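# Arrange three lettered blocks alphabetically on mat

## Task

Of the four blocks, three have a letter on their top face. Place those three entirely on the mat, side by side and close together in one straight line, ordered A-to-Z from left to right when viewed from the midpoint between the two arm bases. Each must have its letter facing up and not upside down or sideways. The remaining block must end up off the mat. Everything must stay in place without the robot holding it, and at the end the grippers must release and move away.

## Robot and tools

ROBOT. Two arms, left_arm and right_arm, each with six revolute joints and a parallel gripper. Two wrist cameras: cam_left_wrist and cam_right_wrist, each 504x504 pixels.

FRAME. All printed positions use one shared scene frame in metres: origin on the table surface midway between the arms, +x out across the table, +z up, and left_arm sits on the +y side. The names left and right refer to the arms, not to image sides. Printed hand positions are approximate and get less accurate at long reach. Orientation is printed as a quaternion in w, x, y, z order. Velocities are in m/s and rad/s.

GRIPPER GEOMETRY. Fingers point along the gripper's +z axis and close along its x axis. end_effector_position is the point between the pads; fingertips extend 17.5 mm past it. Turning only the last joint moves that point around a 25 mm circle. The flat block of the hand protrudes roughly 9 cm from the last joint's axis toward the gripper's -y and rotates with it.

execute_actions. Argument actions is a list holding zero or one item. Empty list: no command, returns state plus pictures. One action: {"rows": [...], "steps": n} with n from 3 to 15 (default 15), each step 1/30 s. Each row is used for one step; if rows run out, the last row repeats. One wait: {"steps": n} with n up to 300 and no rows; it sends nothing and returns when n steps have elapsed since the previous result, with your reply time included. Optional pictures: true adds camera images; otherwise images come only with an empty list.

ROW LAYOUT. Every row is a single flat list of 18 numbers covering both arms, even if one is idle: left_arm's six joint targets, then left position, force_limit, speed; then right_arm's six joint targets, then right position, force_limit, speed. Joint numbers are absolute target angles in radians, same convention as the Joint positions line, in order shoulder pan, shoulder lift, elbow, wrist 1, wrist 2, wrist 3. Stated ranges: elbow -3.142 to 3.142, all others -6.283 to 6.283; true ends may differ by up to 0.010. A target more than 0.010 beyond a range end and further out than the current angle is refused (nothing is sent). A target past the real end is clipped there, and the result may report "joint sent to its limit", possibly about an earlier action. Motion lags the command by about 0.15 s. Per step the sent target stays within a lead of the measured angle: 0.292 rad for pan and lift, 0.365 for elbow, 0.438 for the wrist joints; and if targets would move the hand over 70 mm from where it is, all joints are scaled back. So large moves take several calls.

GRIPPER NUMBERS. All three are absolute settings in [-1, 1]. position: +1 fully open (50 mm gap), about -0.65 pads touching, -1 means close until something stops the fingers. force_limit per pad: about 20 N at -1, 102 N at 0, 185 N at +1 (actual may be ~17% more). speed of the gap: 20 mm/s at -1, 85 at 0, 150 at +1. To leave a gripper unchanged, repeat its previous three numbers; a 0 is a real command. New force or speed only apply once the position number changes by at least 0.01; to grip more gently, open first.

RESULT LINES. object_status: 0 moving, 1 blocked while opening, 2 blocked while closing (a grasp), 3 reached target or pads met (usually nothing held). A new position resets it to 0 briefly. Confirm a grasp by status 2. After a grip at force_limit -1, status stays 2 even if the object slips away, and on a fixed off-centre object that grip can fade within a minute. Otherwise lost grip makes fingers reclose. position_measured is in counts; gap in mm is about (250 - position_measured) x 0.202. "joint command not followed" means a clearance check altered or blocked joint targets on some steps. HELD marks steps where your row was not sent in whole or part. Joint positions and Joint velocities give one block per arm. MOTOR HOT appears from 70 °C; at 85 °C an OVER-TEMPERATURE FAULT brakes that arm until it cools. Holding loads heats motors, also while you think.

TIMING. Results are taken 3 steps before an action ends; those steps run during your reply. The simulation continues while you think; arms keep heading to the last row's target until they settle or a step is HELD.

zoom_image: camera (cam_left_wrist or cam_right_wrist) and region [x0, y0, x1, y1] in pixels of that camera's latest image, origin top-left, at most 504 by 504. Use it to read letters and check orientation.

finished_scene: argument scene is the number of the scene being ended. Irreversible; the result reports success. Only call once blocks rest unheld and grippers are open and clear. Replying without a tool call ends everything.

AVOID. Contact torque at a joint's load limit (pan and lift 303, elbow 138, wrists 51.5 N m, including held weight) or an external force of 150 N stops that arm for 10 s. Do not let the arms collide or press on each other. Do not drop, slam, or push blocks hard, and never let anything leave the table. Expect occasional brief tugs on held parts or pushes on loose ones; recheck positions before releasing and before finishing.

Each tool is called after "Request:" by a JSON object that holds its "op" and its "data", one argument or row to a line.

## Session

Request:
{"op": "execute_actions", "data": {
  "actions": []
}}

Scene clock: 0.00 s of 7600.00 s.
left_arm: end_effector_position=(+0.0936, +0.4061, +0.2245) position_measured=3 object_status=3 end_effector_quat_wxyz=(+0.039, +0.931, -0.311, -0.187) end_effector_velocity=(+0.000, +0.000, +0.000) end_effector_angular_velocity=(-0.000, +0.001, +0.001) | right_arm: end_effector_position=(+0.6793, +0.3465, +0.2205) position_measured=3 object_status=3 end_effector_quat_wxyz=(+0.078, -0.155, +0.760, +0.626) end_effector_velocity=(+0.001, -0.001, +0.000) end_effector_angular_velocity=(+0.000, +0.001, -0.001)
Joint positions: left_arm=[ 1.68  -2.191  2.512 -1.791 -1.941  0.8  ] | right_arm=[ 3.667 -0.832  1.733 -3.54  -0.437 -0.787]
Joint velocities: left_arm=[ 0.001 -0.    -0.    -0.    -0.001 -0.   ] | right_arm=[-0.001 -0.     0.    -0.     0.     0.001]

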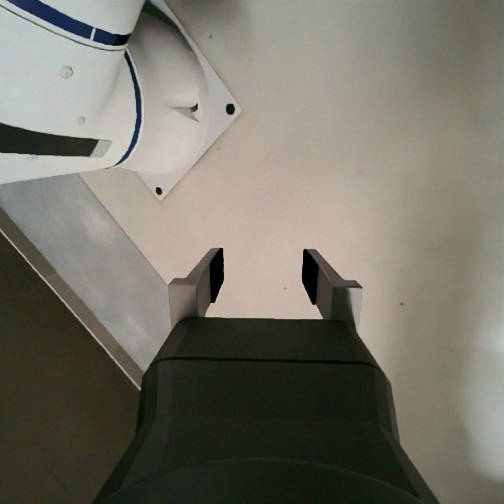

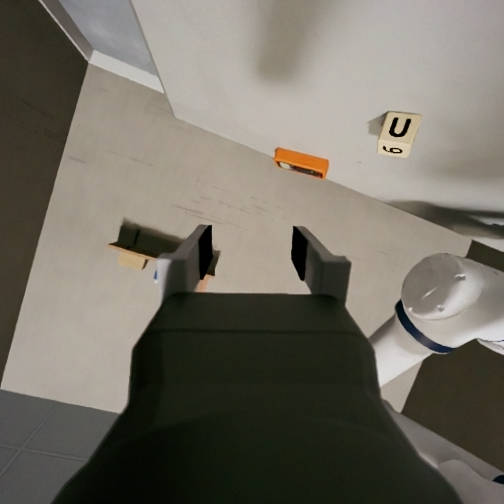

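Request:
{"op": "execute_actions", "data": {
  "actions": [
    {"rows":[[1.68,-2.191,2.512,-1.791,-1.941,0.8,1,0,0,3.5,-1.5,1.2,-1.271,-1.571,-0.787,1,0,0]],"steps":15}
  ]
}}

Request:
{"op": "execute_actions", "data": {
  "actions": [
    {"steps":60}
  ],
  "pictures": true
}}

Scene clock: 1.37 s of 7600.00 s.
left_arm: end_effector_position=(+0.0938, +0.4058, +0.2247) position_measured=3 object_status=3 end_effector_quat_wxyz=(+0.039, +0.931, -0.311, -0.186) end_effector_velocity=(+0.000, -0.000, +0.000) end_effector_angular_velocity=(+0.000, -0.000, +0.001) | right_arm: end_effector_position=(+0.7943, +0.3229, +0.3434) position_measured=3 object_status=3 end_effector_quat_wxyz=(+0.167, -0.117, +0.775, +0.598) end_effector_velocity=(+0.259, -0.079, +0.354) end_effector_angular_velocity=(-0.067, -0.245, -0.457)
Joint positions: left_arm=[ 1.68  -2.191  2.512 -1.791 -1.941  0.8  ] | right_arm=[ 3.618 -0.93   1.612 -3.394 -0.583 -0.787]
Joint velocities: left_arm=[ 0.     0.    -0.    -0.    -0.    -0.001] | right_arm=[-0.108 -0.259 -0.322  0.384 -0.385 -0.001]
Steps of this call (steps 1 to 29: nothing new was sent; steps 30 to 41: the first 12 steps of this action). Readings (joint positions | what the end effector reports):
30: left_arm=[1.680 -2.191 2.512 -1.791 -1.941 0.800] | right_arm=[3.666 -0.834 1.732 -3.537 -0.440 -0.787] | left_arm position_measured=3 object_status=3 | right_arm position_measured=3 object_status=3
31: left_arm=[1.680 -2.191 2.512 -1.791 -1.941 0.800] | right_arm=[3.661 -0.842 1.722 -3.523 -0.454 -0.787] | left_arm position_measured=3 object_status=3 | right_arm position_measured=3 object_status=3
33: left_arm=[1.680 -2.191 2.512 -1.791 -1.941 0.800] | right_arm=[3.651 -0.860 1.698 -3.497 -0.480 -0.787] | left_arm position_measured=3 object_status=3 | right_arm position_measured=3 object_status=3
37: left_arm=[1.680 -2.191 2.512 -1.791 -1.941 0.800] | right_arm=[3.634 -0.895 1.655 -3.446 -0.531 -0.787] | left_arm position_measured=3 object_status=3 | right_arm position_measured=3 object_status=3
41: the state above

Scene clock: 3.37 s of 7600.00 s.
left_arm: end_effector_position=(+0.0938, +0.4058, +0.2247) position_measured=3 object_status=3 end_effector_quat_wxyz=(+0.039, +0.931, -0.311, -0.186) end_effector_velocity=(-0.000, +0.000, -0.000) end_effector_angular_velocity=(+0.000, +0.000, -0.000) | right_arm: end_effector_position=(+0.7191, -0.0824, +0.7115) position_measured=3 object_status=3 end_effector_quat_wxyz=(+0.107, +0.237, +0.963, +0.072) end_effector_velocity=(-0.366, -0.138, -0.208) end_effector_angular_velocity=(-0.476, +1.314, -0.022)
Joint positions: left_arm=[ 1.68  -2.191  2.512 -1.791 -1.941  0.8  ] | right_arm=[ 3.501 -1.494  1.203 -1.538 -1.558 -0.787]
Joint velocities: left_arm=[-0.  0.  0. -0. -0. -0.] | right_arm=[-0.005 -0.035 -0.018  1.449 -0.069  0.   ]
Kept back: nothing.
Steps of this call (steps 1 to 3: the last 3 steps of your previous action; steps 4 to 60: the robot went on to your last target). Readings (joint positions | what the end effector reports):
1: left_arm=[1.680 -2.191 2.512 -1.791 -1.941 0.800] | right_arm=[3.615 -0.938 1.601 -3.381 -0.596 -0.787] | left_arm position_measured=3 object_status=3 | right_arm position_measured=3 object_status=3
2: left_arm=[1.680 -2.191 2.512 -1.791 -1.941 0.800] | right_arm=[3.611 -0.947 1.590 -3.368 -0.609 -0.787] | left_arm position_measured=3 object_status=3 | right_arm position_measured=3 object_status=3
4: left_arm=[1.680 -2.191 2.512 -1.791 -1.941 0.800] | right_arm=[3.604 -0.965 1.568 -3.341 -0.636 -0.787] | left_arm position_measured=3 object_status=3 | right_arm position_measured=3 object_status=3
8: left_arm=[1.680 -2.191 2.512 -1.791 -1.941 0.800] | right_arm=[3.592 -1.000 1.525 -3.288 -0.689 -0.787] | left_arm position_measured=3 object_status=3 | right_arm position_measured=3 object_status=3
60: the state above

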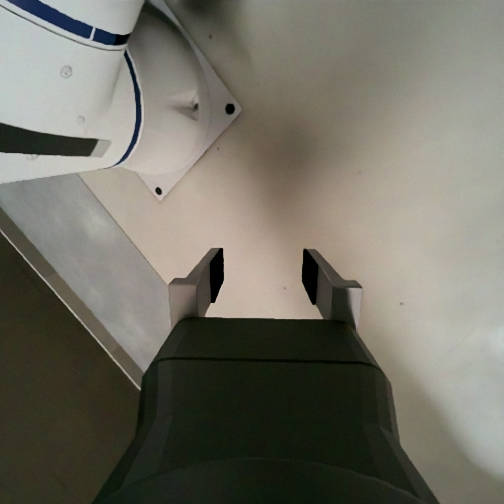

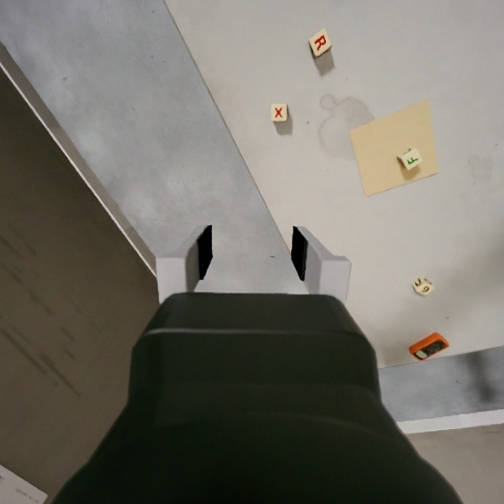

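Request:
{"op": "execute_actions", "data": {
  "actions": [
    {"steps":15}
  ],
  "pictures": true
}}

Scene clock: 3.87 s of 7600.00 s.
left_arm: end_effector_position=(+0.0938, +0.4058, +0.2247) position_measured=3 object_status=3 end_effector_quat_wxyz=(+0.039, +0.931, -0.311, -0.186) end_effector_velocity=(+0.000, +0.000, -0.000) end_effector_angular_velocity=(+0.001, +0.000, +0.001) | right_arm: end_effector_position=(+0.6481, -0.1088, +0.6822) position_measured=3 object_status=3 end_effector_quat_wxyz=(+0.001, +0.240, +0.971, +0.001) end_effector_velocity=(-0.007, -0.004, -0.003) end_effector_angular_velocity=(-0.009, +0.027, -0.003)
Joint positions: left_arm=[ 1.68  -2.191  2.512 -1.791 -1.941  0.8  ] | right_arm=[ 3.5   -1.5    1.2   -1.274 -1.571 -0.787]
Joint velocities: left_arm=[ 0.  0. -0. -0. -0. -0.] | right_arm=[-0.002  0.    -0.     0.029 -0.001  0.001]
Kept back: nothing.
Steps of this call (steps 1 to 15: the robot went on to your last target). Readings (joint positions | what the end effector reports):
1: left_arm=[1.680 -2.191 2.512 -1.791 -1.941 0.800] | right_arm=[3.501 -1.495 1.203 -1.489 -1.561 -0.787] | left_arm position_measured=3 object_status=3 | right_arm position_measured=3 object_status=3
2: left_arm=[1.680 -2.191 2.512 -1.791 -1.941 0.800] | right_arm=[3.501 -1.496 1.202 -1.440 -1.563 -0.787] | left_arm position_measured=3 object_status=3 | right_arm position_measured=3 object_status=3
4: left_arm=[1.680 -2.191 2.512 -1.791 -1.941 0.800] | right_arm=[3.500 -1.498 1.201 -1.362 -1.567 -0.787] | left_arm position_measured=3 object_status=3 | right_arm position_measured=3 object_status=3
8: left_arm=[1.680 -2.191 2.512 -1.791 -1.941 0.800] | right_arm=[3.500 -1.499 1.200 -1.298 -1.570 -0.787] | left_arm position_measured=3 object_status=3 | right_arm position_measured=3 object_status=3
15: the state above

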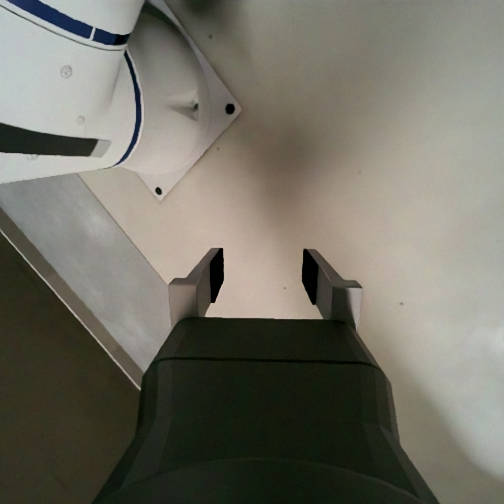

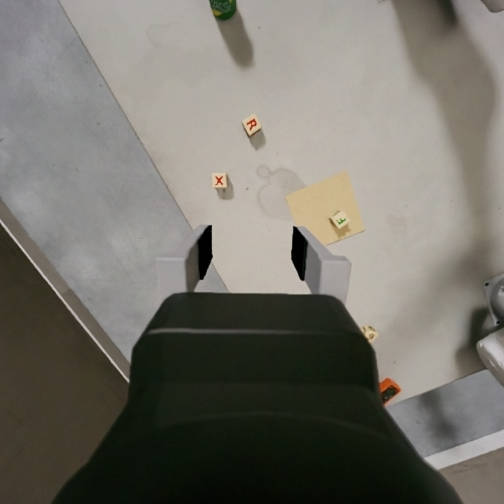

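Request:
{"op": "zoom_image", "data": {
  "camera": "cam_right_wrist",
  "region": [190,90,390,290]
}}

Region (190, 90, 390, 290) of cam_right_wrist's 504x504 image, scaled by 2.520, with more detail than that image has.

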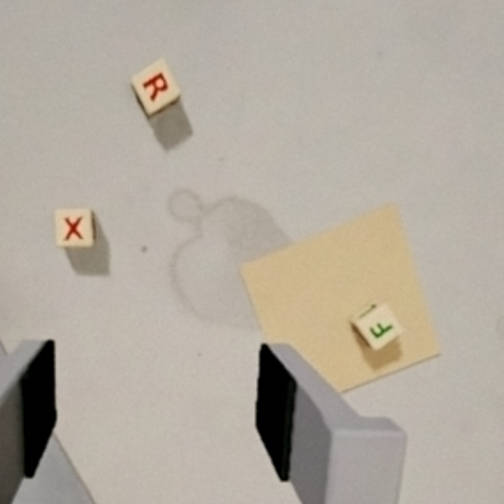

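Request:
{"op": "execute_actions", "data": {
  "actions": [
    {"rows":[[1.68,-2.191,2.512,-1.791,-1.941,0.8,1,0,0,3.5,-1.503,1.7926,-1.8605,-1.571,-0.787,1,0,0]],"steps":15}
  ]
}}

Request:
{"op": "execute_actions", "data": {
  "actions": [
    {"steps":33}
  ],
  "pictures": true
}}

Scene clock: 4.93 s of 7600.00 s.
left_arm: end_effector_position=(+0.0938, +0.4058, +0.2247) position_measured=3 object_status=3 end_effector_quat_wxyz=(+0.039, +0.931, -0.311, -0.186) end_effector_velocity=(+0.000, -0.000, +0.000) end_effector_angular_velocity=(-0.001, -0.001, -0.001) | right_arm: end_effector_position=(+0.6798, -0.0992, +0.5199) position_measured=3 object_status=3 end_effector_quat_wxyz=(+0.014, +0.240, +0.971, +0.008) end_effector_velocity=(-0.025, -0.008, -0.444) end_effector_angular_velocity=(-0.026, +0.084, -0.001)
Joint positions: left_arm=[ 1.68  -2.191  2.512 -1.791 -1.941  0.8  ] | right_arm=[ 3.5   -1.502  1.496 -1.598 -1.571 -0.787]
Joint velocities: left_arm=[-0.    -0.    -0.    -0.     0.001  0.001] | right_arm=[-0.001 -0.005  0.766 -0.673 -0.     0.001]
Steps of this call (steps 1 to 15: the robot went on to your last target; steps 16 to 20: nothing new was sent; steps 21 to 32: the first 12 steps of this action). Readings (joint positions | what the end effector reports):
21: left_arm=[1.680 -2.191 2.512 -1.791 -1.941 0.800] | right_arm=[3.500 -1.500 1.203 -1.275 -1.571 -0.787] | left_arm position_measured=3 object_status=3 | right_arm position_measured=3 object_status=3
22: left_arm=[1.680 -2.191 2.512 -1.791 -1.941 0.800] | right_arm=[3.500 -1.501 1.224 -1.304 -1.571 -0.787] | left_arm position_measured=3 object_status=3 | right_arm position_measured=3 object_status=3
24: left_arm=[1.680 -2.191 2.512 -1.791 -1.941 0.800] | right_arm=[3.500 -1.500 1.283 -1.369 -1.571 -0.787] | left_arm position_measured=3 object_status=3 | right_arm position_measured=3 object_status=3
28: left_arm=[1.680 -2.191 2.512 -1.791 -1.941 0.800] | right_arm=[3.500 -1.501 1.391 -1.499 -1.571 -0.787] | left_arm position_measured=3 object_status=3 | right_arm position_measured=3 object_status=3
32: the state above

Scene clock: 6.03 s of 7600.00 s.
left_arm: end_effector_position=(+0.0938, +0.4058, +0.2247) position_measured=3 object_status=3 end_effector_quat_wxyz=(+0.039, +0.931, -0.311, -0.186) end_effector_velocity=(-0.000, -0.000, -0.000) end_effector_angular_velocity=(-0.000, +0.000, -0.001) | right_arm: end_effector_position=(+0.6470, -0.1092, +0.3503) position_measured=3 object_status=3 end_effector_quat_wxyz=(+0.000, +0.240, +0.971, -0.000) end_effector_velocity=(-0.000, +0.000, -0.000) end_effector_angular_velocity=(-0.000, -0.000, +0.001)
Joint positions: left_arm=[ 1.68  -2.191  2.512 -1.791 -1.941  0.8  ] | right_arm=[ 3.5   -1.503  1.793 -1.86  -1.571 -0.787]
Joint velocities: left_arm=[-0. -0.  0.  0. -0.  0.] | right_arm=[ 0.001 -0.     0.    -0.    -0.    -0.   ]
Kept back: nothing.
Steps of this call (steps 1 to 3: the last 3 steps of your previous action; steps 4 to 33: the robot went on to your last target). Readings (joint positions | what the end effector reports):
1: left_arm=[1.680 -2.191 2.512 -1.791 -1.941 0.800] | right_arm=[3.500 -1.502 1.522 -1.621 -1.571 -0.787] | left_arm position_measured=3 object_status=3 | right_arm position_measured=3 object_status=3
2: left_arm=[1.680 -2.191 2.512 -1.791 -1.941 0.800] | right_arm=[3.500 -1.502 1.548 -1.644 -1.571 -0.787] | left_arm position_measured=3 object_status=3 | right_arm position_measured=3 object_status=3
4: left_arm=[1.680 -2.191 2.512 -1.791 -1.941 0.800] | right_arm=[3.500 -1.502 1.600 -1.690 -1.571 -0.787] | left_arm position_measured=3 object_status=3 | right_arm position_measured=3 object_status=3
8: left_arm=[1.680 -2.191 2.512 -1.791 -1.941 0.800] | right_arm=[3.500 -1.503 1.702 -1.781 -1.571 -0.787] | left_arm position_measured=3 object_status=3 | right_arm position_measured=3 object_status=3
33: the state above

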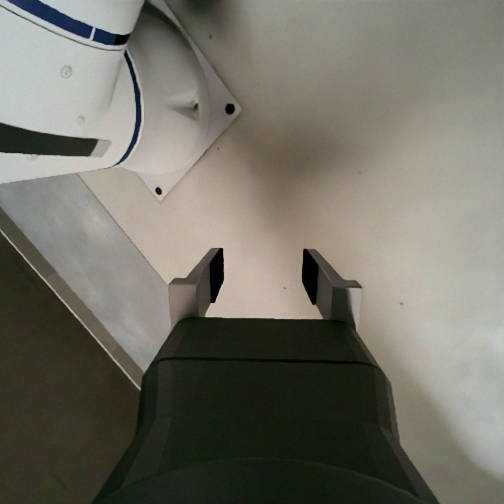

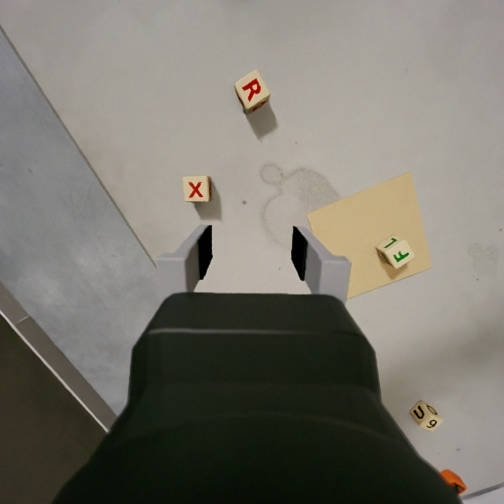

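Request:
{"op": "zoom_image", "data": {
  "camera": "cam_right_wrist",
  "region": [340,200,440,300]
}}

Request:
{"op": "zoom_image", "data": {
  "camera": "cam_right_wrist",
  "region": [150,60,300,210]
}}

Region (340, 200, 440, 300) of cam_right_wrist's 504x504 image, scaled by 5.040, with more detail than that image has.

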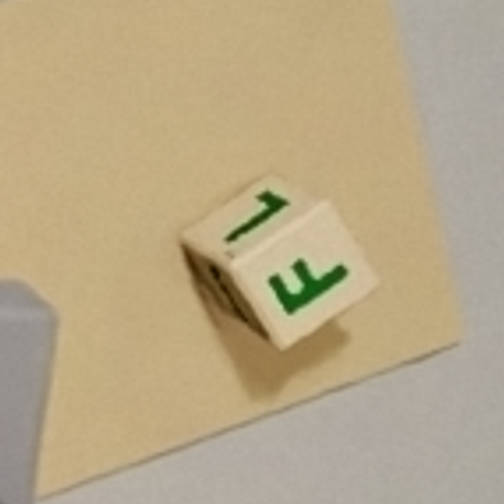

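Region (150, 60, 300, 210) of cam_right_wrist's 504x504 image, scaled by 3.360, with more detail than that image has.

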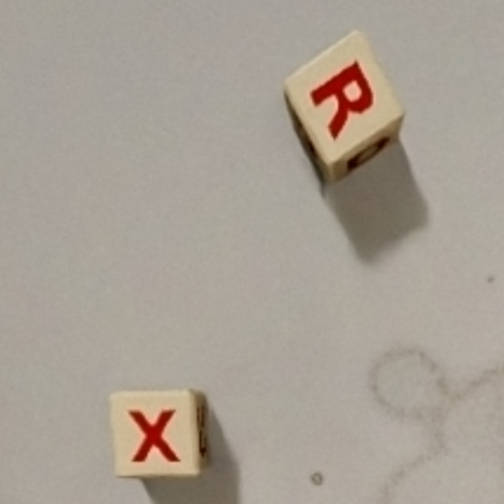

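Request:
{"op": "execute_actions", "data": {
  "actions": [
    {"rows":[[1.68,-2.191,2.512,-1.791,-1.941,0.8,1,0,0,3.9295,-1.3334,2.0092,-2.2466,-1.571,-1.0289,1,0,0]],"steps":15}
  ]
}}

Request:
{"op": "execute_actions", "data": {
  "actions": [
    {"steps":30}
  ],
  "pictures": true
}}

Scene clock: 7.37 s of 7600.00 s.
left_arm: end_effector_position=(+0.0938, +0.4058, +0.2247) position_measured=3 object_status=3 end_effector_quat_wxyz=(+0.039, +0.931, -0.311, -0.186) end_effector_velocity=(-0.000, -0.000, -0.000) end_effector_angular_velocity=(+0.000, -0.000, -0.001) | right_arm: end_effector_position=(+0.5815, +0.0034, +0.2420) position_measured=3 object_status=3 end_effector_quat_wxyz=(+0.000, +0.087, +0.996, +0.000) end_effector_velocity=(-0.246, +0.294, -0.233) end_effector_angular_velocity=(+0.000, +0.001, +0.805)
Joint positions: left_arm=[ 1.68  -2.191  2.512 -1.791 -1.941  0.8  ] | right_arm=[ 3.689 -1.418  1.901 -2.055 -1.571 -0.909]
Joint velocities: left_arm=[-0.001  0.     0.    -0.     0.001  0.   ] | right_arm=[ 0.539  0.187  0.239 -0.426  0.001 -0.266]
Steps of this call (steps 1 to 15: the robot went on to your last target; steps 16 to 28: nothing new was sent; steps 29 to 40: the first 12 steps of this action). Readings (joint positions | what the end effector reports):
29: left_arm=[1.680 -2.191 2.512 -1.791 -1.941 0.800] | right_arm=[3.503 -1.502 1.794 -1.864 -1.571 -0.789] | left_arm position_measured=3 object_status=3 | right_arm position_measured=3 object_status=3
30: left_arm=[1.680 -2.191 2.512 -1.791 -1.941 0.800] | right_arm=[3.519 -1.493 1.805 -1.887 -1.571 -0.803] | left_arm position_measured=3 object_status=3 | right_arm position_measured=3 object_status=3
32: left_arm=[1.680 -2.191 2.512 -1.791 -1.941 0.800] | right_arm=[3.550 -1.475 1.829 -1.925 -1.571 -0.827] | left_arm position_measured=3 object_status=3 | right_arm position_measured=3 object_status=3
36: left_arm=[1.680 -2.191 2.512 -1.791 -1.941 0.800] | right_arm=[3.617 -1.444 1.868 -1.995 -1.571 -0.871] | left_arm position_measured=3 object_status=3 | right_arm position_measured=3 object_status=3
40: the state above

Scene clock: 8.37 s of 7600.00 s.
left_arm: end_effector_position=(+0.0938, +0.4058, +0.2247) position_measured=3 object_status=3 end_effector_quat_wxyz=(+0.039, +0.931, -0.311, -0.186) end_effector_velocity=(+0.000, +0.000, -0.000) end_effector_angular_velocity=(+0.000, -0.001, +0.000) | right_arm: end_effector_position=(+0.4503, +0.1143, +0.1403) position_measured=3 object_status=3 end_effector_quat_wxyz=(+0.000, -0.093, +0.996, -0.000) end_effector_velocity=(-0.001, +0.001, -0.001) end_effector_angular_velocity=(-0.000, +0.000, +0.005)
Joint positions: left_arm=[ 1.68  -2.191  2.512 -1.791 -1.941  0.8  ] | right_arm=[ 3.929 -1.333  2.009 -2.246 -1.571 -1.029]
Joint velocities: left_arm=[ 0.001  0.001 -0.    -0.     0.001  0.   ] | right_arm=[ 0.002  0.001  0.001 -0.001  0.    -0.004]
Kept back: nothing.
Steps of this call (steps 1 to 3: the last 3 steps of your previous action; steps 4 to 30: the robot went on to your last target). Readings (joint positions | what the end effector reports):
1: left_arm=[1.680 -2.191 2.512 -1.791 -1.941 0.800] | right_arm=[3.707 -1.411 1.910 -2.069 -1.571 -0.918] | left_arm position_measured=3 object_status=3 | right_arm position_measured=3 object_status=3
2: left_arm=[1.680 -2.191 2.512 -1.791 -1.941 0.800] | right_arm=[3.725 -1.405 1.918 -2.084 -1.571 -0.927] | left_arm position_measured=3 object_status=3 | right_arm position_measured=3 object_status=3
4: left_arm=[1.680 -2.191 2.512 -1.791 -1.941 0.800] | right_arm=[3.761 -1.392 1.934 -2.113 -1.571 -0.945] | left_arm position_measured=3 object_status=3 | right_arm position_measured=3 object_status=3
8: left_arm=[1.680 -2.191 2.512 -1.791 -1.941 0.800] | right_arm=[3.834 -1.367 1.967 -2.171 -1.571 -0.981] | left_arm position_measured=3 object_status=3 | right_arm position_measured=3 object_status=3
30: the state above

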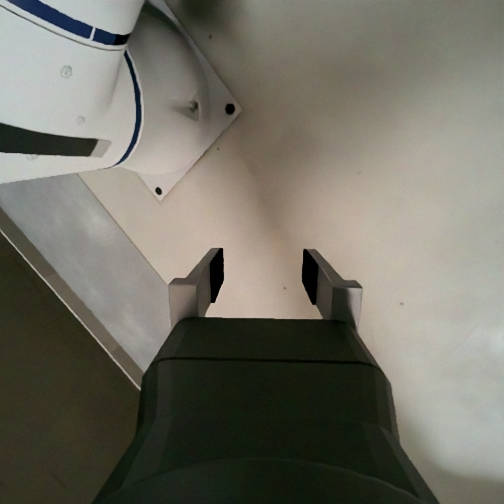

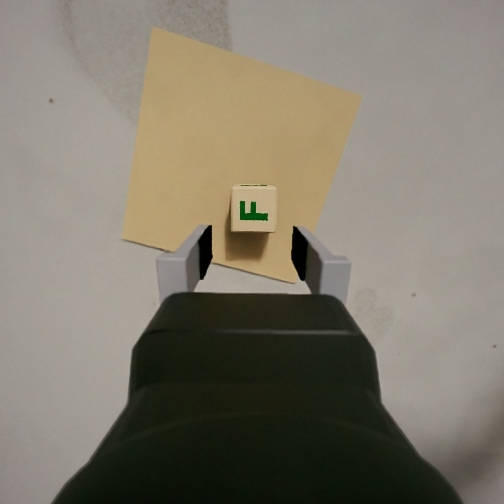

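Request:
{"op": "zoom_image", "data": {
  "camera": "cam_right_wrist",
  "region": [192,170,312,290]
}}

Region (192, 170, 312, 290) of cam_right_wrist's 504x504 image, scaled by 4.200, with more detail than that image has.

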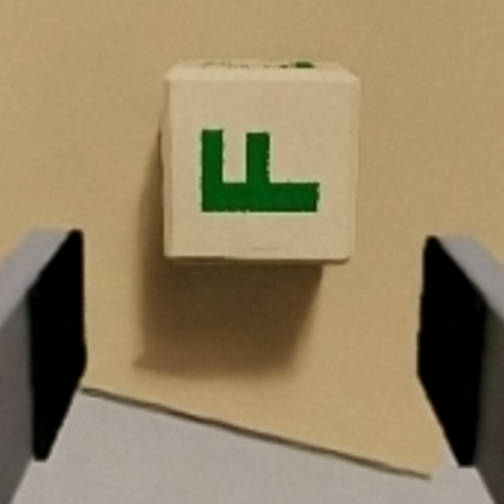

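Request:
{"op": "execute_actions", "data": {
  "actions": [
    {"rows":[[1.68,-2.191,2.512,-1.791,-1.941,0.8,1,0,0,3.9225,-1.2624,2.0643,-2.3727,-1.571,-1.036,1,0,0]],"steps":15}
  ]
}}

Request:
{"op": "execute_actions", "data": {
  "actions": [
    {"steps":8}
  ],
  "pictures": true
}}

Request:
{"op": "zoom_image", "data": {
  "camera": "cam_right_wrist",
  "region": [192,170,312,290]
}}

Scene clock: 9.07 s of 7600.00 s.
left_arm: end_effector_position=(+0.0938, +0.4058, +0.2247) position_measured=3 object_status=3 end_effector_quat_wxyz=(+0.039, +0.931, -0.311, -0.186) end_effector_velocity=(-0.000, -0.000, +0.000) end_effector_angular_velocity=(-0.001, -0.000, -0.001) | right_arm: end_effector_position=(+0.4498, +0.1076, +0.0776) position_measured=3 object_status=3 end_effector_quat_wxyz=(+0.000, -0.093, +0.996, -0.000) end_effector_velocity=(+0.000, -0.004, -0.020) end_effector_angular_velocity=(+0.000, +0.000, -0.000)
Joint positions: left_arm=[ 1.68  -2.191  2.512 -1.791 -1.941  0.8  ] | right_arm=[ 3.923 -1.265  2.062 -2.368 -1.571 -1.036]
Joint velocities: left_arm=[-0. -0. -0. -0.  0.  0.] | right_arm=[-0.004  0.022  0.018 -0.039  0.    -0.004]
Steps of this call (steps 1 to 9: the robot went on to your last target; steps 10 to 21: the first 12 steps of this action). Readings (joint positions | what the end effector reports):
10: left_arm=[1.680 -2.191 2.512 -1.791 -1.941 0.800] | right_arm=[3.929 -1.331 2.011 -2.251 -1.571 -1.029] | left_arm position_measured=3 object_status=3 | right_arm position_measured=3 object_status=3
11: left_arm=[1.680 -2.191 2.512 -1.791 -1.941 0.800] | right_arm=[3.928 -1.317 2.021 -2.279 -1.571 -1.031] | left_arm position_measured=3 object_status=3 | right_arm position_measured=3 object_status=3
13: left_arm=[1.680 -2.191 2.512 -1.791 -1.941 0.800] | right_arm=[3.926 -1.290 2.044 -2.322 -1.571 -1.033] | left_arm position_measured=3 object_status=3 | right_arm position_measured=3 object_status=3
17: left_arm=[1.680 -2.191 2.512 -1.791 -1.941 0.800] | right_arm=[3.923 -1.271 2.058 -2.358 -1.571 -1.035] | left_arm position_measured=3 object_status=3 | right_arm position_measured=3 object_status=3
21: the state above

Scene clock: 9.33 s of 7600.00 s.
left_arm: end_effector_position=(+0.0938, +0.4058, +0.2247) position_measured=3 object_status=3 end_effector_quat_wxyz=(+0.039, +0.931, -0.311, -0.186) end_effector_velocity=(-0.000, +0.000, -0.000) end_effector_angular_velocity=(+0.000, +0.001, -0.000) | right_arm: end_effector_position=(+0.4497, +0.1073, +0.0755) position_measured=3 object_status=3 end_effector_quat_wxyz=(+0.000, -0.093, +0.996, -0.000) end_effector_velocity=(-0.000, -0.000, -0.002) end_effector_angular_velocity=(-0.001, +0.001, -0.002)
Joint positions: left_arm=[ 1.68  -2.191  2.512 -1.791 -1.941  0.8  ] | right_arm=[ 3.923 -1.263  2.064 -2.372 -1.571 -1.036]
Joint velocities: left_arm=[-0.001  0.     0.     0.    -0.    -0.   ] | right_arm=[-0.     0.003  0.001 -0.003  0.     0.002]
Kept back: nothing.
Steps of this call (steps 1 to 3: the last 3 steps of your previous action; steps 4 to 8: the robot went on to your last target). Readings (joint positions | what the end effector reports):
1: left_arm=[1.680 -2.191 2.512 -1.791 -1.941 0.800] | right_arm=[3.923 -1.264 2.063 -2.370 -1.571 -1.036] | left_arm position_measured=3 object_status=3 | right_arm position_measured=3 object_status=3
2: left_arm=[1.680 -2.191 2.512 -1.791 -1.941 0.800] | right_arm=[3.923 -1.264 2.063 -2.370 -1.571 -1.036] | left_arm position_measured=3 object_status=3 | right_arm position_measured=3 object_status=3
4: left_arm=[1.680 -2.191 2.512 -1.791 -1.941 0.800] | right_arm=[3.923 -1.263 2.064 -2.371 -1.571 -1.036] | left_arm position_measured=3 object_status=3 | right_arm position_measured=3 object_status=3
8: the state above

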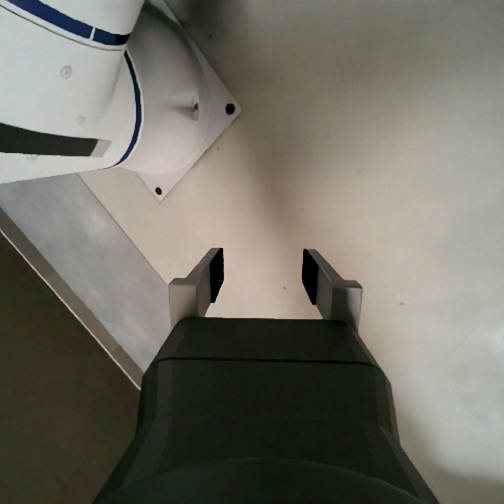

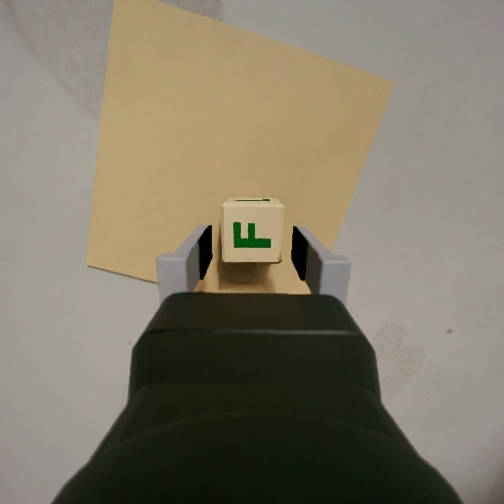

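Region (192, 170, 312, 290) of cam_right_wrist's 504x504 image, scaled by 4.200, with more detail than that image has.

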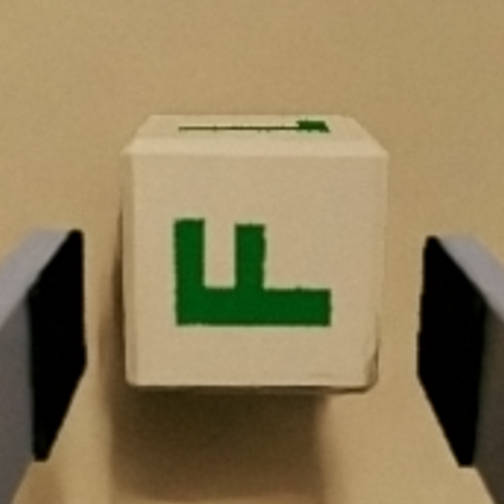

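Request:
{"op": "execute_actions", "data": {
  "actions": [
    {"rows":[[1.68,-2.191,2.512,-1.791,-1.941,0.8,1,0,0,3.9225,-1.25,2.069,-2.39,-1.571,-1.036,1,0,0],[1.68,-2.191,2.512,-1.791,-1.941,0.8,1,0,0,3.9225,-1.236,2.074,-2.409,-1.571,-1.036,1,0,0],[1.68,-2.191,2.512,-1.791,-1.941,0.8,1,0,0,3.9225,-1.223,2.0785,-2.426,-1.571,-1.036,1,0,0],[1.68,-2.191,2.512,-1.791,-1.941,0.8,1,0,0,3.9225,-1.21,2.083,-2.444,-1.571,-1.036,1,0,0],[1.68,-2.191,2.512,-1.791,-1.941,0.8,1,0,0,3.9225,-1.1969,2.0872,-2.4611,-1.571,-1.036,1,0,0]],"steps":15}
  ]
}}

Request:
{"op": "execute_actions", "data": {
  "actions": [
    {"rows":[[1.68,-2.191,2.512,-1.791,-1.941,0.8,1,0,0,3.9225,-1.1969,2.0872,-2.4611,-1.571,-1.036,-1,-0.4,0]],"steps":12}
  ],
  "pictures": true
}}

Scene clock: 9.90 s of 7600.00 s.
left_arm: end_effector_position=(+0.0938, +0.4058, +0.2247) position_measured=3 object_status=3 end_effector_quat_wxyz=(+0.039, +0.931, -0.311, -0.186) end_effector_velocity=(+0.000, -0.000, +0.000) end_effector_angular_velocity=(-0.000, -0.000, +0.001) | right_arm: end_effector_position=(+0.4499, +0.1074, +0.0315) position_measured=3 object_status=3 end_effector_quat_wxyz=(+0.000, -0.093, +0.996, -0.000) end_effector_velocity=(+0.000, -0.001, -0.027) end_effector_angular_velocity=(+0.001, -0.001, -0.001)
Joint positions: left_arm=[ 1.68  -2.191  2.512 -1.791 -1.941  0.8  ] | right_arm=[ 3.922 -1.201  2.086 -2.455 -1.571 -1.036]
Joint velocities: left_arm=[ 0.  0. -0.  0.  0. -0.] | right_arm=[-0.001  0.038  0.014 -0.053  0.    -0.   ]
Steps of this call (steps 1 to 5: the robot went on to your last target; steps 6 to 17: the first 12 steps of this action). Readings (joint positions | what the end effector reports):
6: left_arm=[1.680 -2.191 2.512 -1.791 -1.941 0.800] | right_arm=[3.923 -1.262 2.064 -2.373 -1.571 -1.036] | left_arm position_measured=3 object_status=3 | right_arm position_measured=3 object_status=3
7: left_arm=[1.680 -2.191 2.512 -1.791 -1.941 0.800] | right_arm=[3.923 -1.259 2.066 -2.379 -1.571 -1.036] | left_arm position_measured=3 object_status=3 | right_arm position_measured=3 object_status=3
9: left_arm=[1.680 -2.191 2.512 -1.791 -1.941 0.800] | right_arm=[3.923 -1.244 2.071 -2.398 -1.571 -1.036] | left_arm position_measured=3 object_status=3 | right_arm position_measured=3 object_status=3
13: left_arm=[1.680 -2.191 2.512 -1.791 -1.941 0.800] | right_arm=[3.922 -1.211 2.082 -2.441 -1.571 -1.036] | left_arm position_measured=3 object_status=3 | right_arm position_measured=3 object_status=3
17: the state above

Scene clock: 10.30 s of 7600.00 s.
left_arm: end_effector_position=(+0.0938, +0.4058, +0.2247) position_measured=3 object_status=3 end_effector_quat_wxyz=(+0.039, +0.931, -0.311, -0.186) end_effector_velocity=(+0.000, +0.000, -0.000) end_effector_angular_velocity=(+0.000, -0.001, -0.001) | right_arm: end_effector_position=(+0.4499, +0.1074, +0.0286) position_measured=46 object_status=0 end_effector_quat_wxyz=(+0.000, -0.093, +0.996, -0.000) end_effector_velocity=(+0.000, -0.000, -0.000) end_effector_angular_velocity=(-0.000, -0.001, -0.001)
Joint positions: left_arm=[ 1.68  -2.191  2.512 -1.791 -1.941  0.8  ] | right_arm=[ 3.922 -1.197  2.087 -2.461 -1.571 -1.036]
Joint velocities: left_arm=[-0.001 -0.     0.     0.     0.001  0.   ] | right_arm=[-0.     0.     0.    -0.001 -0.001  0.001]
Steps of this call (steps 1 to 3: the last 3 steps of your previous action; steps 4 to 12: the first 9 steps of this action). Readings (joint positions | what the end effector reports):
4: left_arm=[1.680 -2.191 2.512 -1.791 -1.941 0.800] | right_arm=[3.922 -1.198 2.087 -2.459 -1.571 -1.036] | left_arm position_measured=3 object_status=3 | right_arm position_measured=12 object_status=0
5: left_arm=[1.680 -2.191 2.512 -1.791 -1.941 0.800] | right_arm=[3.922 -1.198 2.087 -2.460 -1.571 -1.036] | left_arm position_measured=3 object_status=3 | right_arm position_measured=26 object_status=0
7: left_arm=[1.680 -2.191 2.512 -1.791 -1.941 0.800] | right_arm=[3.922 -1.197 2.087 -2.460 -1.571 -1.036] | left_arm position_measured=3 object_status=3 | right_arm position_measured=46 object_status=0
11: left_arm=[1.680 -2.191 2.512 -1.791 -1.941 0.800] | right_arm=[3.922 -1.197 2.087 -2.461 -1.571 -1.036] | left_arm position_measured=3 object_status=3 | right_arm position_measured=46 object_status=0
12: the state above

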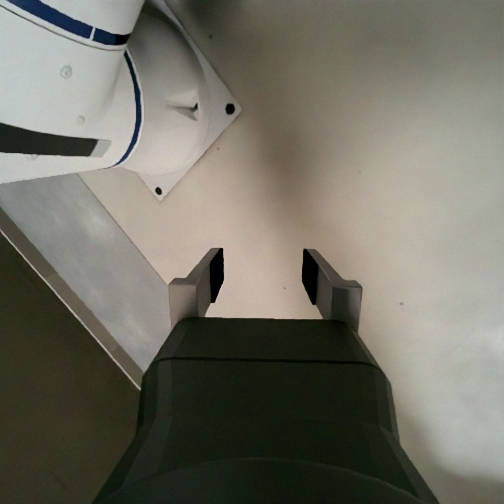

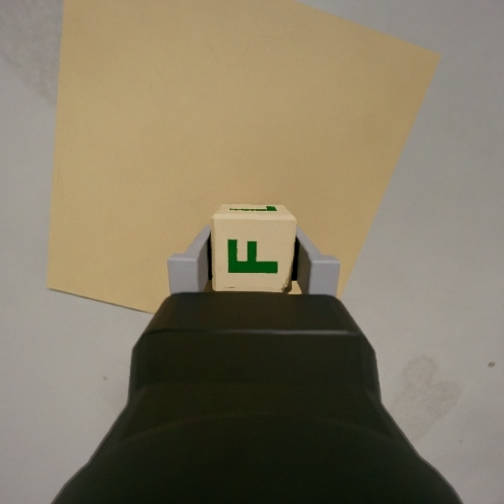

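Request:
{"op": "execute_actions", "data": {
  "actions": [
    {"rows":[[1.68,-2.191,2.512,-1.791,-1.941,0.8,1,0,0,3.9225,-1.205,2.0845,-2.45,-1.571,-1.036,-1,-0.4,0],[1.68,-2.191,2.512,-1.791,-1.941,0.8,1,0,0,3.9225,-1.2135,2.082,-2.439,-1.571,-1.036,-1,-0.4,0],[1.68,-2.191,2.512,-1.791,-1.941,0.8,1,0,0,3.9225,-1.2135,2.082,-2.439,-1.571,-1.036,-1,-0.4,0],[1.68,-2.191,2.512,-1.791,-1.941,0.8,1,0,0,3.9225,-1.2135,2.082,-2.439,-1.571,-1.036,-1,-0.4,0],[1.68,-2.191,2.512,-1.791,-1.941,0.8,1,0,0,3.921,-1.205,2.068,-2.434,-1.571,-0.99,-1,-0.4,0],[1.68,-2.191,2.512,-1.791,-1.941,0.8,1,0,0,3.92,-1.1965,2.054,-2.4285,-1.571,-0.945,-1,-0.4,0],[1.68,-2.191,2.512,-1.791,-1.941,0.8,1,0,0,3.9185,-1.188,2.0405,-2.423,-1.571,-0.9,-1,-0.4,0],[1.68,-2.191,2.512,-1.791,-1.941,0.8,1,0,0,3.9172,-1.1795,2.0267,-2.418,-1.571,-0.8545,-1,-0.4,0]],"steps":15}
  ]
}}

Request:
{"op": "execute_actions", "data": {
  "actions": [
    {"rows":[[1.68,-2.191,2.512,-1.791,-1.941,0.8,1,0,0,3.9172,-1.1756,2.028,-2.423,-1.571,-0.8545,-1,-0.4,0],[1.68,-2.191,2.512,-1.791,-1.941,0.8,1,0,0,3.9172,-1.1717,2.029,-2.428,-1.571,-0.8545,-1,-0.4,0],[1.68,-2.191,2.512,-1.791,-1.941,0.8,1,0,0,3.9172,-1.1678,2.0303,-2.433,-1.571,-0.8545,-1,-0.4,0],[1.68,-2.191,2.512,-1.791,-1.941,0.8,1,0,0,3.9172,-1.1638,2.0315,-2.4385,-1.571,-0.8545,-1,-0.4,0]],"steps":15}
  ]
}}

Request:
{"op": "execute_actions", "data": {
  "actions": [
    {"rows":[[1.68,-2.191,2.512,-1.791,-1.941,0.8,1,0,0,3.9172,-1.1638,2.0315,-2.4385,-1.571,-0.8545,1,-0.4,0]],"steps":8}
  ],
  "pictures": true
}}

Scene clock: 11.10 s of 7600.00 s.
left_arm: end_effector_position=(+0.0938, +0.4058, +0.2247) position_measured=3 object_status=3 end_effector_quat_wxyz=(+0.039, +0.931, -0.311, -0.186) end_effector_velocity=(+0.000, +0.000, +0.000) end_effector_angular_velocity=(-0.000, -0.000, +0.000) | right_arm: end_effector_position=(+0.4662, +0.1205, +0.0398) position_measured=46 object_status=2 end_effector_quat_wxyz=(+0.000, -0.018, +1.000, -0.000) end_effector_velocity=(+0.033, +0.028, +0.005) end_effector_angular_velocity=(+0.001, -0.001, -0.317)
Joint positions: left_arm=[ 1.68  -2.191  2.512 -1.791 -1.941  0.8  ] | right_arm=[ 3.918 -1.185  2.037 -2.423 -1.571 -0.889]
Joint velocities: left_arm=[-0. -0.  0. -0.  0. -0.] | right_arm=[-0.009  0.05  -0.094  0.043 -0.     0.309]
Steps of this call (steps 1 to 3: the last 3 steps of your previous action; steps 4 to 12: the robot went on to your last target; steps 13 to 24: the first 12 steps of this action). Readings (joint positions | what the end effector reports):
13: left_arm=[1.680 -2.191 2.512 -1.791 -1.941 0.800] | right_arm=[3.922 -1.197 2.087 -2.461 -1.571 -1.036] | left_arm position_measured=3 object_status=3 | right_arm position_measured=46 object_status=2
14: left_arm=[1.680 -2.191 2.512 -1.791 -1.941 0.800] | right_arm=[3.922 -1.199 2.087 -2.458 -1.571 -1.036] | left_arm position_measured=3 object_status=3 | right_arm position_measured=46 object_status=2
16: left_arm=[1.680 -2.191 2.512 -1.791 -1.941 0.800] | right_arm=[3.922 -1.206 2.085 -2.449 -1.571 -1.036] | left_arm position_measured=3 object_status=3 | right_arm position_measured=46 object_status=2
20: left_arm=[1.680 -2.191 2.512 -1.791 -1.941 0.800] | right_arm=[3.921 -1.199 2.063 -2.434 -1.571 -0.971] | left_arm position_measured=3 object_status=3 | right_arm position_measured=46 object_status=2
24: the state above

Scene clock: 11.60 s of 7600.00 s.
left_arm: end_effector_position=(+0.0938, +0.4058, +0.2247) position_measured=3 object_status=3 end_effector_quat_wxyz=(+0.039, +0.931, -0.311, -0.186) end_effector_velocity=(-0.000, -0.000, +0.000) end_effector_angular_velocity=(-0.000, +0.000, +0.000) | right_arm: end_effector_position=(+0.4700, +0.1236, +0.0295) position_measured=46 object_status=2 end_effector_quat_wxyz=(+0.000, -0.000, +1.000, -0.000) end_effector_velocity=(+0.001, +0.000, -0.005) end_effector_angular_velocity=(+0.002, -0.001, -0.003)
Joint positions: left_arm=[ 1.68  -2.191  2.512 -1.791 -1.941  0.8  ] | right_arm=[ 3.917 -1.165  2.031 -2.437 -1.571 -0.855]
Joint velocities: left_arm=[-0.  0. -0.  0. -0. -0.] | right_arm=[-0.     0.007  0.002 -0.01   0.     0.003]
Steps of this call (steps 1 to 3: the last 3 steps of your previous action; steps 4 to 15: the first 12 steps of this action). Readings (joint positions | what the end effector reports):
4: left_arm=[1.680 -2.191 2.512 -1.791 -1.941 0.800] | right_arm=[3.918 -1.181 2.030 -2.420 -1.571 -0.865] | left_arm position_measured=3 object_status=3 | right_arm position_measured=46 object_status=2
5: left_arm=[1.680 -2.191 2.512 -1.791 -1.941 0.800] | right_arm=[3.917 -1.180 2.029 -2.420 -1.571 -0.862] | left_arm position_measured=3 object_status=3 | right_arm position_measured=46 object_status=2
7: left_arm=[1.680 -2.191 2.512 -1.791 -1.941 0.800] | right_arm=[3.917 -1.175 2.029 -2.426 -1.571 -0.858] | left_arm position_measured=3 object_status=3 | right_arm position_measured=46 object_status=2
11: left_arm=[1.680 -2.191 2.512 -1.791 -1.941 0.800] | right_arm=[3.917 -1.167 2.031 -2.435 -1.571 -0.856] | left_arm position_measured=3 object_status=3 | right_arm position_measured=46 object_status=2
15: the state above

Scene clock: 11.87 s of 7600.00 s.
left_arm: end_effector_position=(+0.0938, +0.4058, +0.2247) position_measured=3 object_status=3 end_effector_quat_wxyz=(+0.039, +0.931, -0.311, -0.186) end_effector_velocity=(-0.000, +0.000, -0.000) end_effector_angular_velocity=(-0.000, +0.001, -0.000) | right_arm: end_effector_position=(+0.4700, +0.1236, +0.0289) position_measured=3 object_status=0 end_effector_quat_wxyz=(+0.000, -0.000, +1.000, -0.000) end_effector_velocity=(-0.000, +0.000, -0.001) end_effector_angular_velocity=(-0.000, +0.000, +0.001)
Joint positions: left_arm=[ 1.68  -2.191  2.512 -1.791 -1.941  0.8  ] | right_arm=[ 3.917 -1.164  2.031 -2.438 -1.571 -0.855]
Joint velocities: left_arm=[ 0.    -0.     0.    -0.    -0.001  0.   ] | right_arm=[ 0.001  0.001  0.    -0.001  0.     0.   ]
Steps of this call (steps 1 to 3: the last 3 steps of your previous action; steps 4 to 8: the first 5 steps of this action). Readings (joint positions | what the end effector reports):
4: left_arm=[1.680 -2.191 2.512 -1.791 -1.941 0.800] | right_arm=[3.917 -1.164 2.031 -2.438 -1.571 -0.855] | left_arm position_measured=3 object_status=3 | right_arm position_measured=38 object_status=0
5: left_arm=[1.680 -2.191 2.512 -1.791 -1.941 0.800] | right_arm=[3.917 -1.164 2.031 -2.438 -1.571 -0.855] | left_arm position_measured=3 object_status=3 | right_arm position_measured=24 object_status=0
7: left_arm=[1.680 -2.191 2.512 -1.791 -1.941 0.800] | right_arm=[3.917 -1.164 2.031 -2.438 -1.571 -0.855] | left_arm position_measured=3 object_status=3 | right_arm position_measured=4 object_status=0
8: the state above

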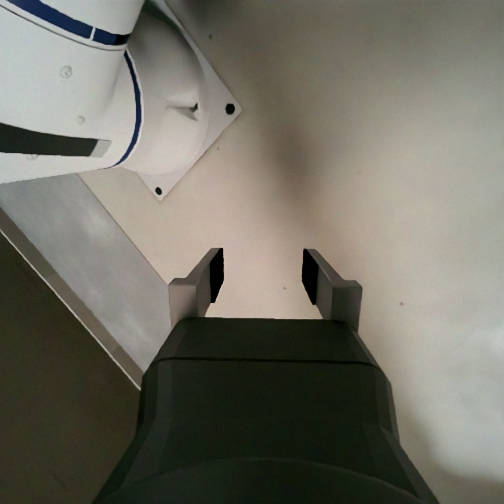

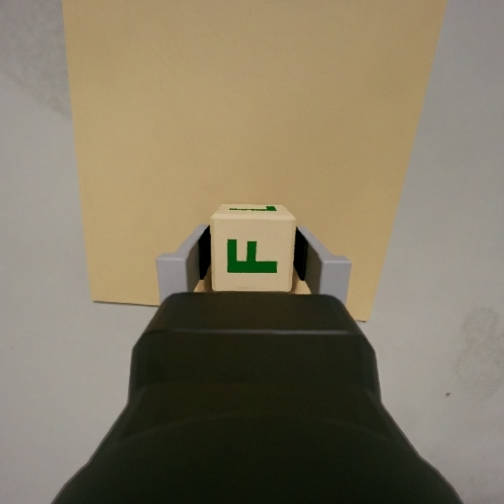

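Request:
{"op": "execute_actions", "data": {
  "actions": [
    {"rows":[[1.68,-2.191,2.512,-1.791,-1.941,0.8,1,0,0,3.9172,-1.187,2.0235,-2.407,-1.571,-0.8545,1,-0.4,0],[1.68,-2.191,2.512,-1.791,-1.941,0.8,1,0,0,3.9172,-1.211,2.015,-2.375,-1.571,-0.8545,1,-0.4,0],[1.68,-2.191,2.512,-1.791,-1.941,0.8,1,0,0,3.9172,-1.234,2.005,-2.342,-1.571,-0.8545,1,-0.4,0],[1.68,-2.191,2.512,-1.791,-1.941,0.8,1,0,0,3.9172,-1.2566,1.9949,-2.3091,-1.571,-0.8545,1,-0.4,0],[1.68,-2.191,2.512,-1.791,-1.941,0.8,1,0,0,3.9172,-1.2566,1.9949,-2.3091,-1.571,-0.8545,1,-0.4,0],[1.68,-2.191,2.512,-1.791,-1.941,0.8,1,0,0,3.9172,-1.2566,1.9949,-2.3091,-1.571,-0.8545,1,-0.4,0],[1.68,-2.191,2.512,-1.791,-1.941,0.8,1,0,0,3.9172,-1.2566,1.9949,-2.3091,-1.571,-0.8545,1,-0.4,0],[1.68,-2.191,2.512,-1.791,-1.941,0.8,1,0,0,3.3114,-1.4996,2.3076,-2.3788,-1.571,-1.5423,1,-0.4,0]],"steps":15}
  ]
}}

Request:
{"op": "execute_actions", "data": {
  "actions": [
    {"steps":38}
  ],
  "pictures": true
}}

Request:
{"op": "zoom_image", "data": {
  "camera": "cam_right_wrist",
  "region": [192,170,312,290]
}}

Scene clock: 12.57 s of 7600.00 s.
left_arm: end_effector_position=(+0.0938, +0.4058, +0.2247) position_measured=3 object_status=3 end_effector_quat_wxyz=(+0.039, +0.931, -0.311, -0.186) end_effector_velocity=(+0.000, +0.000, -0.000) end_effector_angular_velocity=(+0.000, -0.001, +0.000) | right_arm: end_effector_position=(+0.4838, +0.0617, +0.0937) position_measured=3 object_status=3 end_effector_quat_wxyz=(+0.000, -0.020, +1.000, +0.000) end_effector_velocity=(+0.107, -0.445, +0.041) end_effector_angular_velocity=(-0.002, +0.002, +0.293)
Joint positions: left_arm=[ 1.68  -2.191  2.512 -1.791 -1.941  0.8  ] | right_arm=[ 3.838 -1.305  2.08  -2.346 -1.571 -0.974]
Joint velocities: left_arm=[ 0.    -0.     0.    -0.     0.001 -0.   ] | right_arm=[-0.606 -0.441  0.515 -0.071 -0.    -0.899]
Steps of this call (steps 1 to 3: the last 3 steps of your previous action; steps 4 to 9: the robot went on to your last target; steps 10 to 21: the first 12 steps of this action). Readings (joint positions | what the end effector reports):
10: left_arm=[1.680 -2.191 2.512 -1.791 -1.941 0.800] | right_arm=[3.917 -1.165 2.031 -2.438 -1.571 -0.855] | left_arm position_measured=3 object_status=3 | right_arm position_measured=3 object_status=3
11: left_arm=[1.680 -2.191 2.512 -1.791 -1.941 0.800] | right_arm=[3.917 -1.171 2.030 -2.428 -1.571 -0.855] | left_arm position_measured=3 object_status=3 | right_arm position_measured=3 object_status=3
13: left_arm=[1.680 -2.191 2.512 -1.791 -1.941 0.800] | right_arm=[3.917 -1.197 2.019 -2.393 -1.571 -0.855] | left_arm position_measured=3 object_status=3 | right_arm position_measured=3 object_status=3
17: left_arm=[1.680 -2.191 2.512 -1.791 -1.941 0.800] | right_arm=[3.914 -1.241 2.005 -2.335 -1.571 -0.859] | left_arm position_measured=3 object_status=3 | right_arm position_measured=3 object_status=3
21: the state above

Scene clock: 13.83 s of 7600.00 s.
left_arm: end_effector_position=(+0.0938, +0.4058, +0.2247) position_measured=3 object_status=3 end_effector_quat_wxyz=(+0.039, +0.931, -0.311, -0.186) end_effector_velocity=(+0.000, +0.000, -0.000) end_effector_angular_velocity=(-0.000, -0.001, +0.000) | right_arm: end_effector_position=(+0.5708, -0.2520, +0.1004) position_measured=3 object_status=3 end_effector_quat_wxyz=(+0.000, -0.041, +0.999, -0.000) end_effector_velocity=(+0.000, -0.001, +0.001) end_effector_angular_velocity=(-0.001, -0.002, +0.000)
Joint positions: left_arm=[ 1.68  -2.191  2.512 -1.791 -1.941  0.8  ] | right_arm=[ 3.312 -1.5    2.308 -2.379 -1.571 -1.542]
Joint velocities: left_arm=[ 0.001 -0.     0.     0.     0.001  0.001] | right_arm=[-0.001 -0.002  0.001 -0.    -0.001 -0.002]
Kept back: nothing.
Steps of this call (steps 1 to 3: the last 3 steps of your previous action; steps 4 to 38: the robot went on to your last target). Readings (joint positions | what the end effector reports):
1: left_arm=[1.680 -2.191 2.512 -1.791 -1.941 0.800] | right_arm=[3.817 -1.319 2.097 -2.348 -1.571 -1.005] | left_arm position_measured=3 object_status=3 | right_arm position_measured=3 object_status=3
2: left_arm=[1.680 -2.191 2.512 -1.791 -1.941 0.800] | right_arm=[3.796 -1.333 2.113 -2.351 -1.571 -1.037] | left_arm position_measured=3 object_status=3 | right_arm position_measured=3 object_status=3
4: left_arm=[1.680 -2.191 2.512 -1.791 -1.941 0.800] | right_arm=[3.752 -1.359 2.143 -2.355 -1.571 -1.103] | left_arm position_measured=3 object_status=3 | right_arm position_measured=3 object_status=3
8: left_arm=[1.680 -2.191 2.512 -1.791 -1.941 0.800] | right_arm=[3.657 -1.401 2.192 -2.362 -1.571 -1.234] | left_arm position_measured=3 object_status=3 | right_arm position_measured=3 object_status=3
38: the state above

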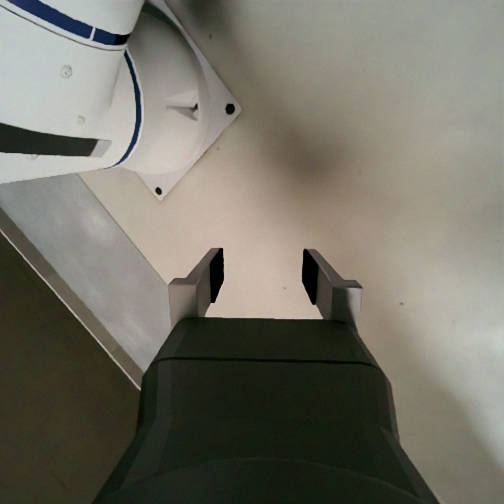

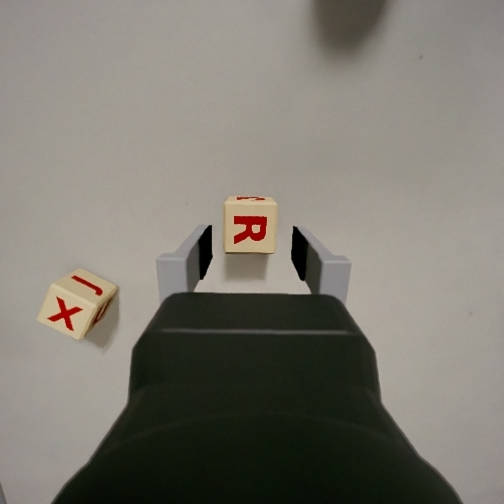

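Region (192, 170, 312, 290) of cam_right_wrist's 504x504 image, scaled by 4.200, with more detail than that image has.

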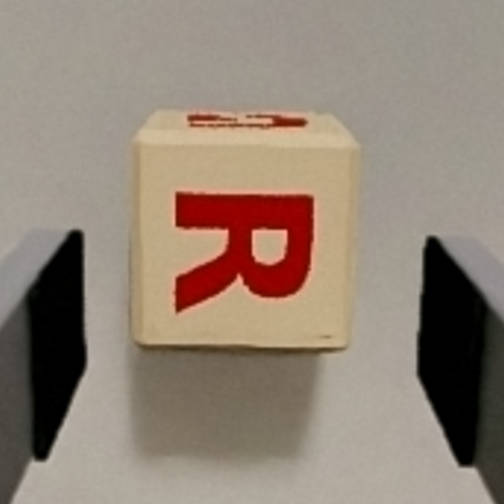

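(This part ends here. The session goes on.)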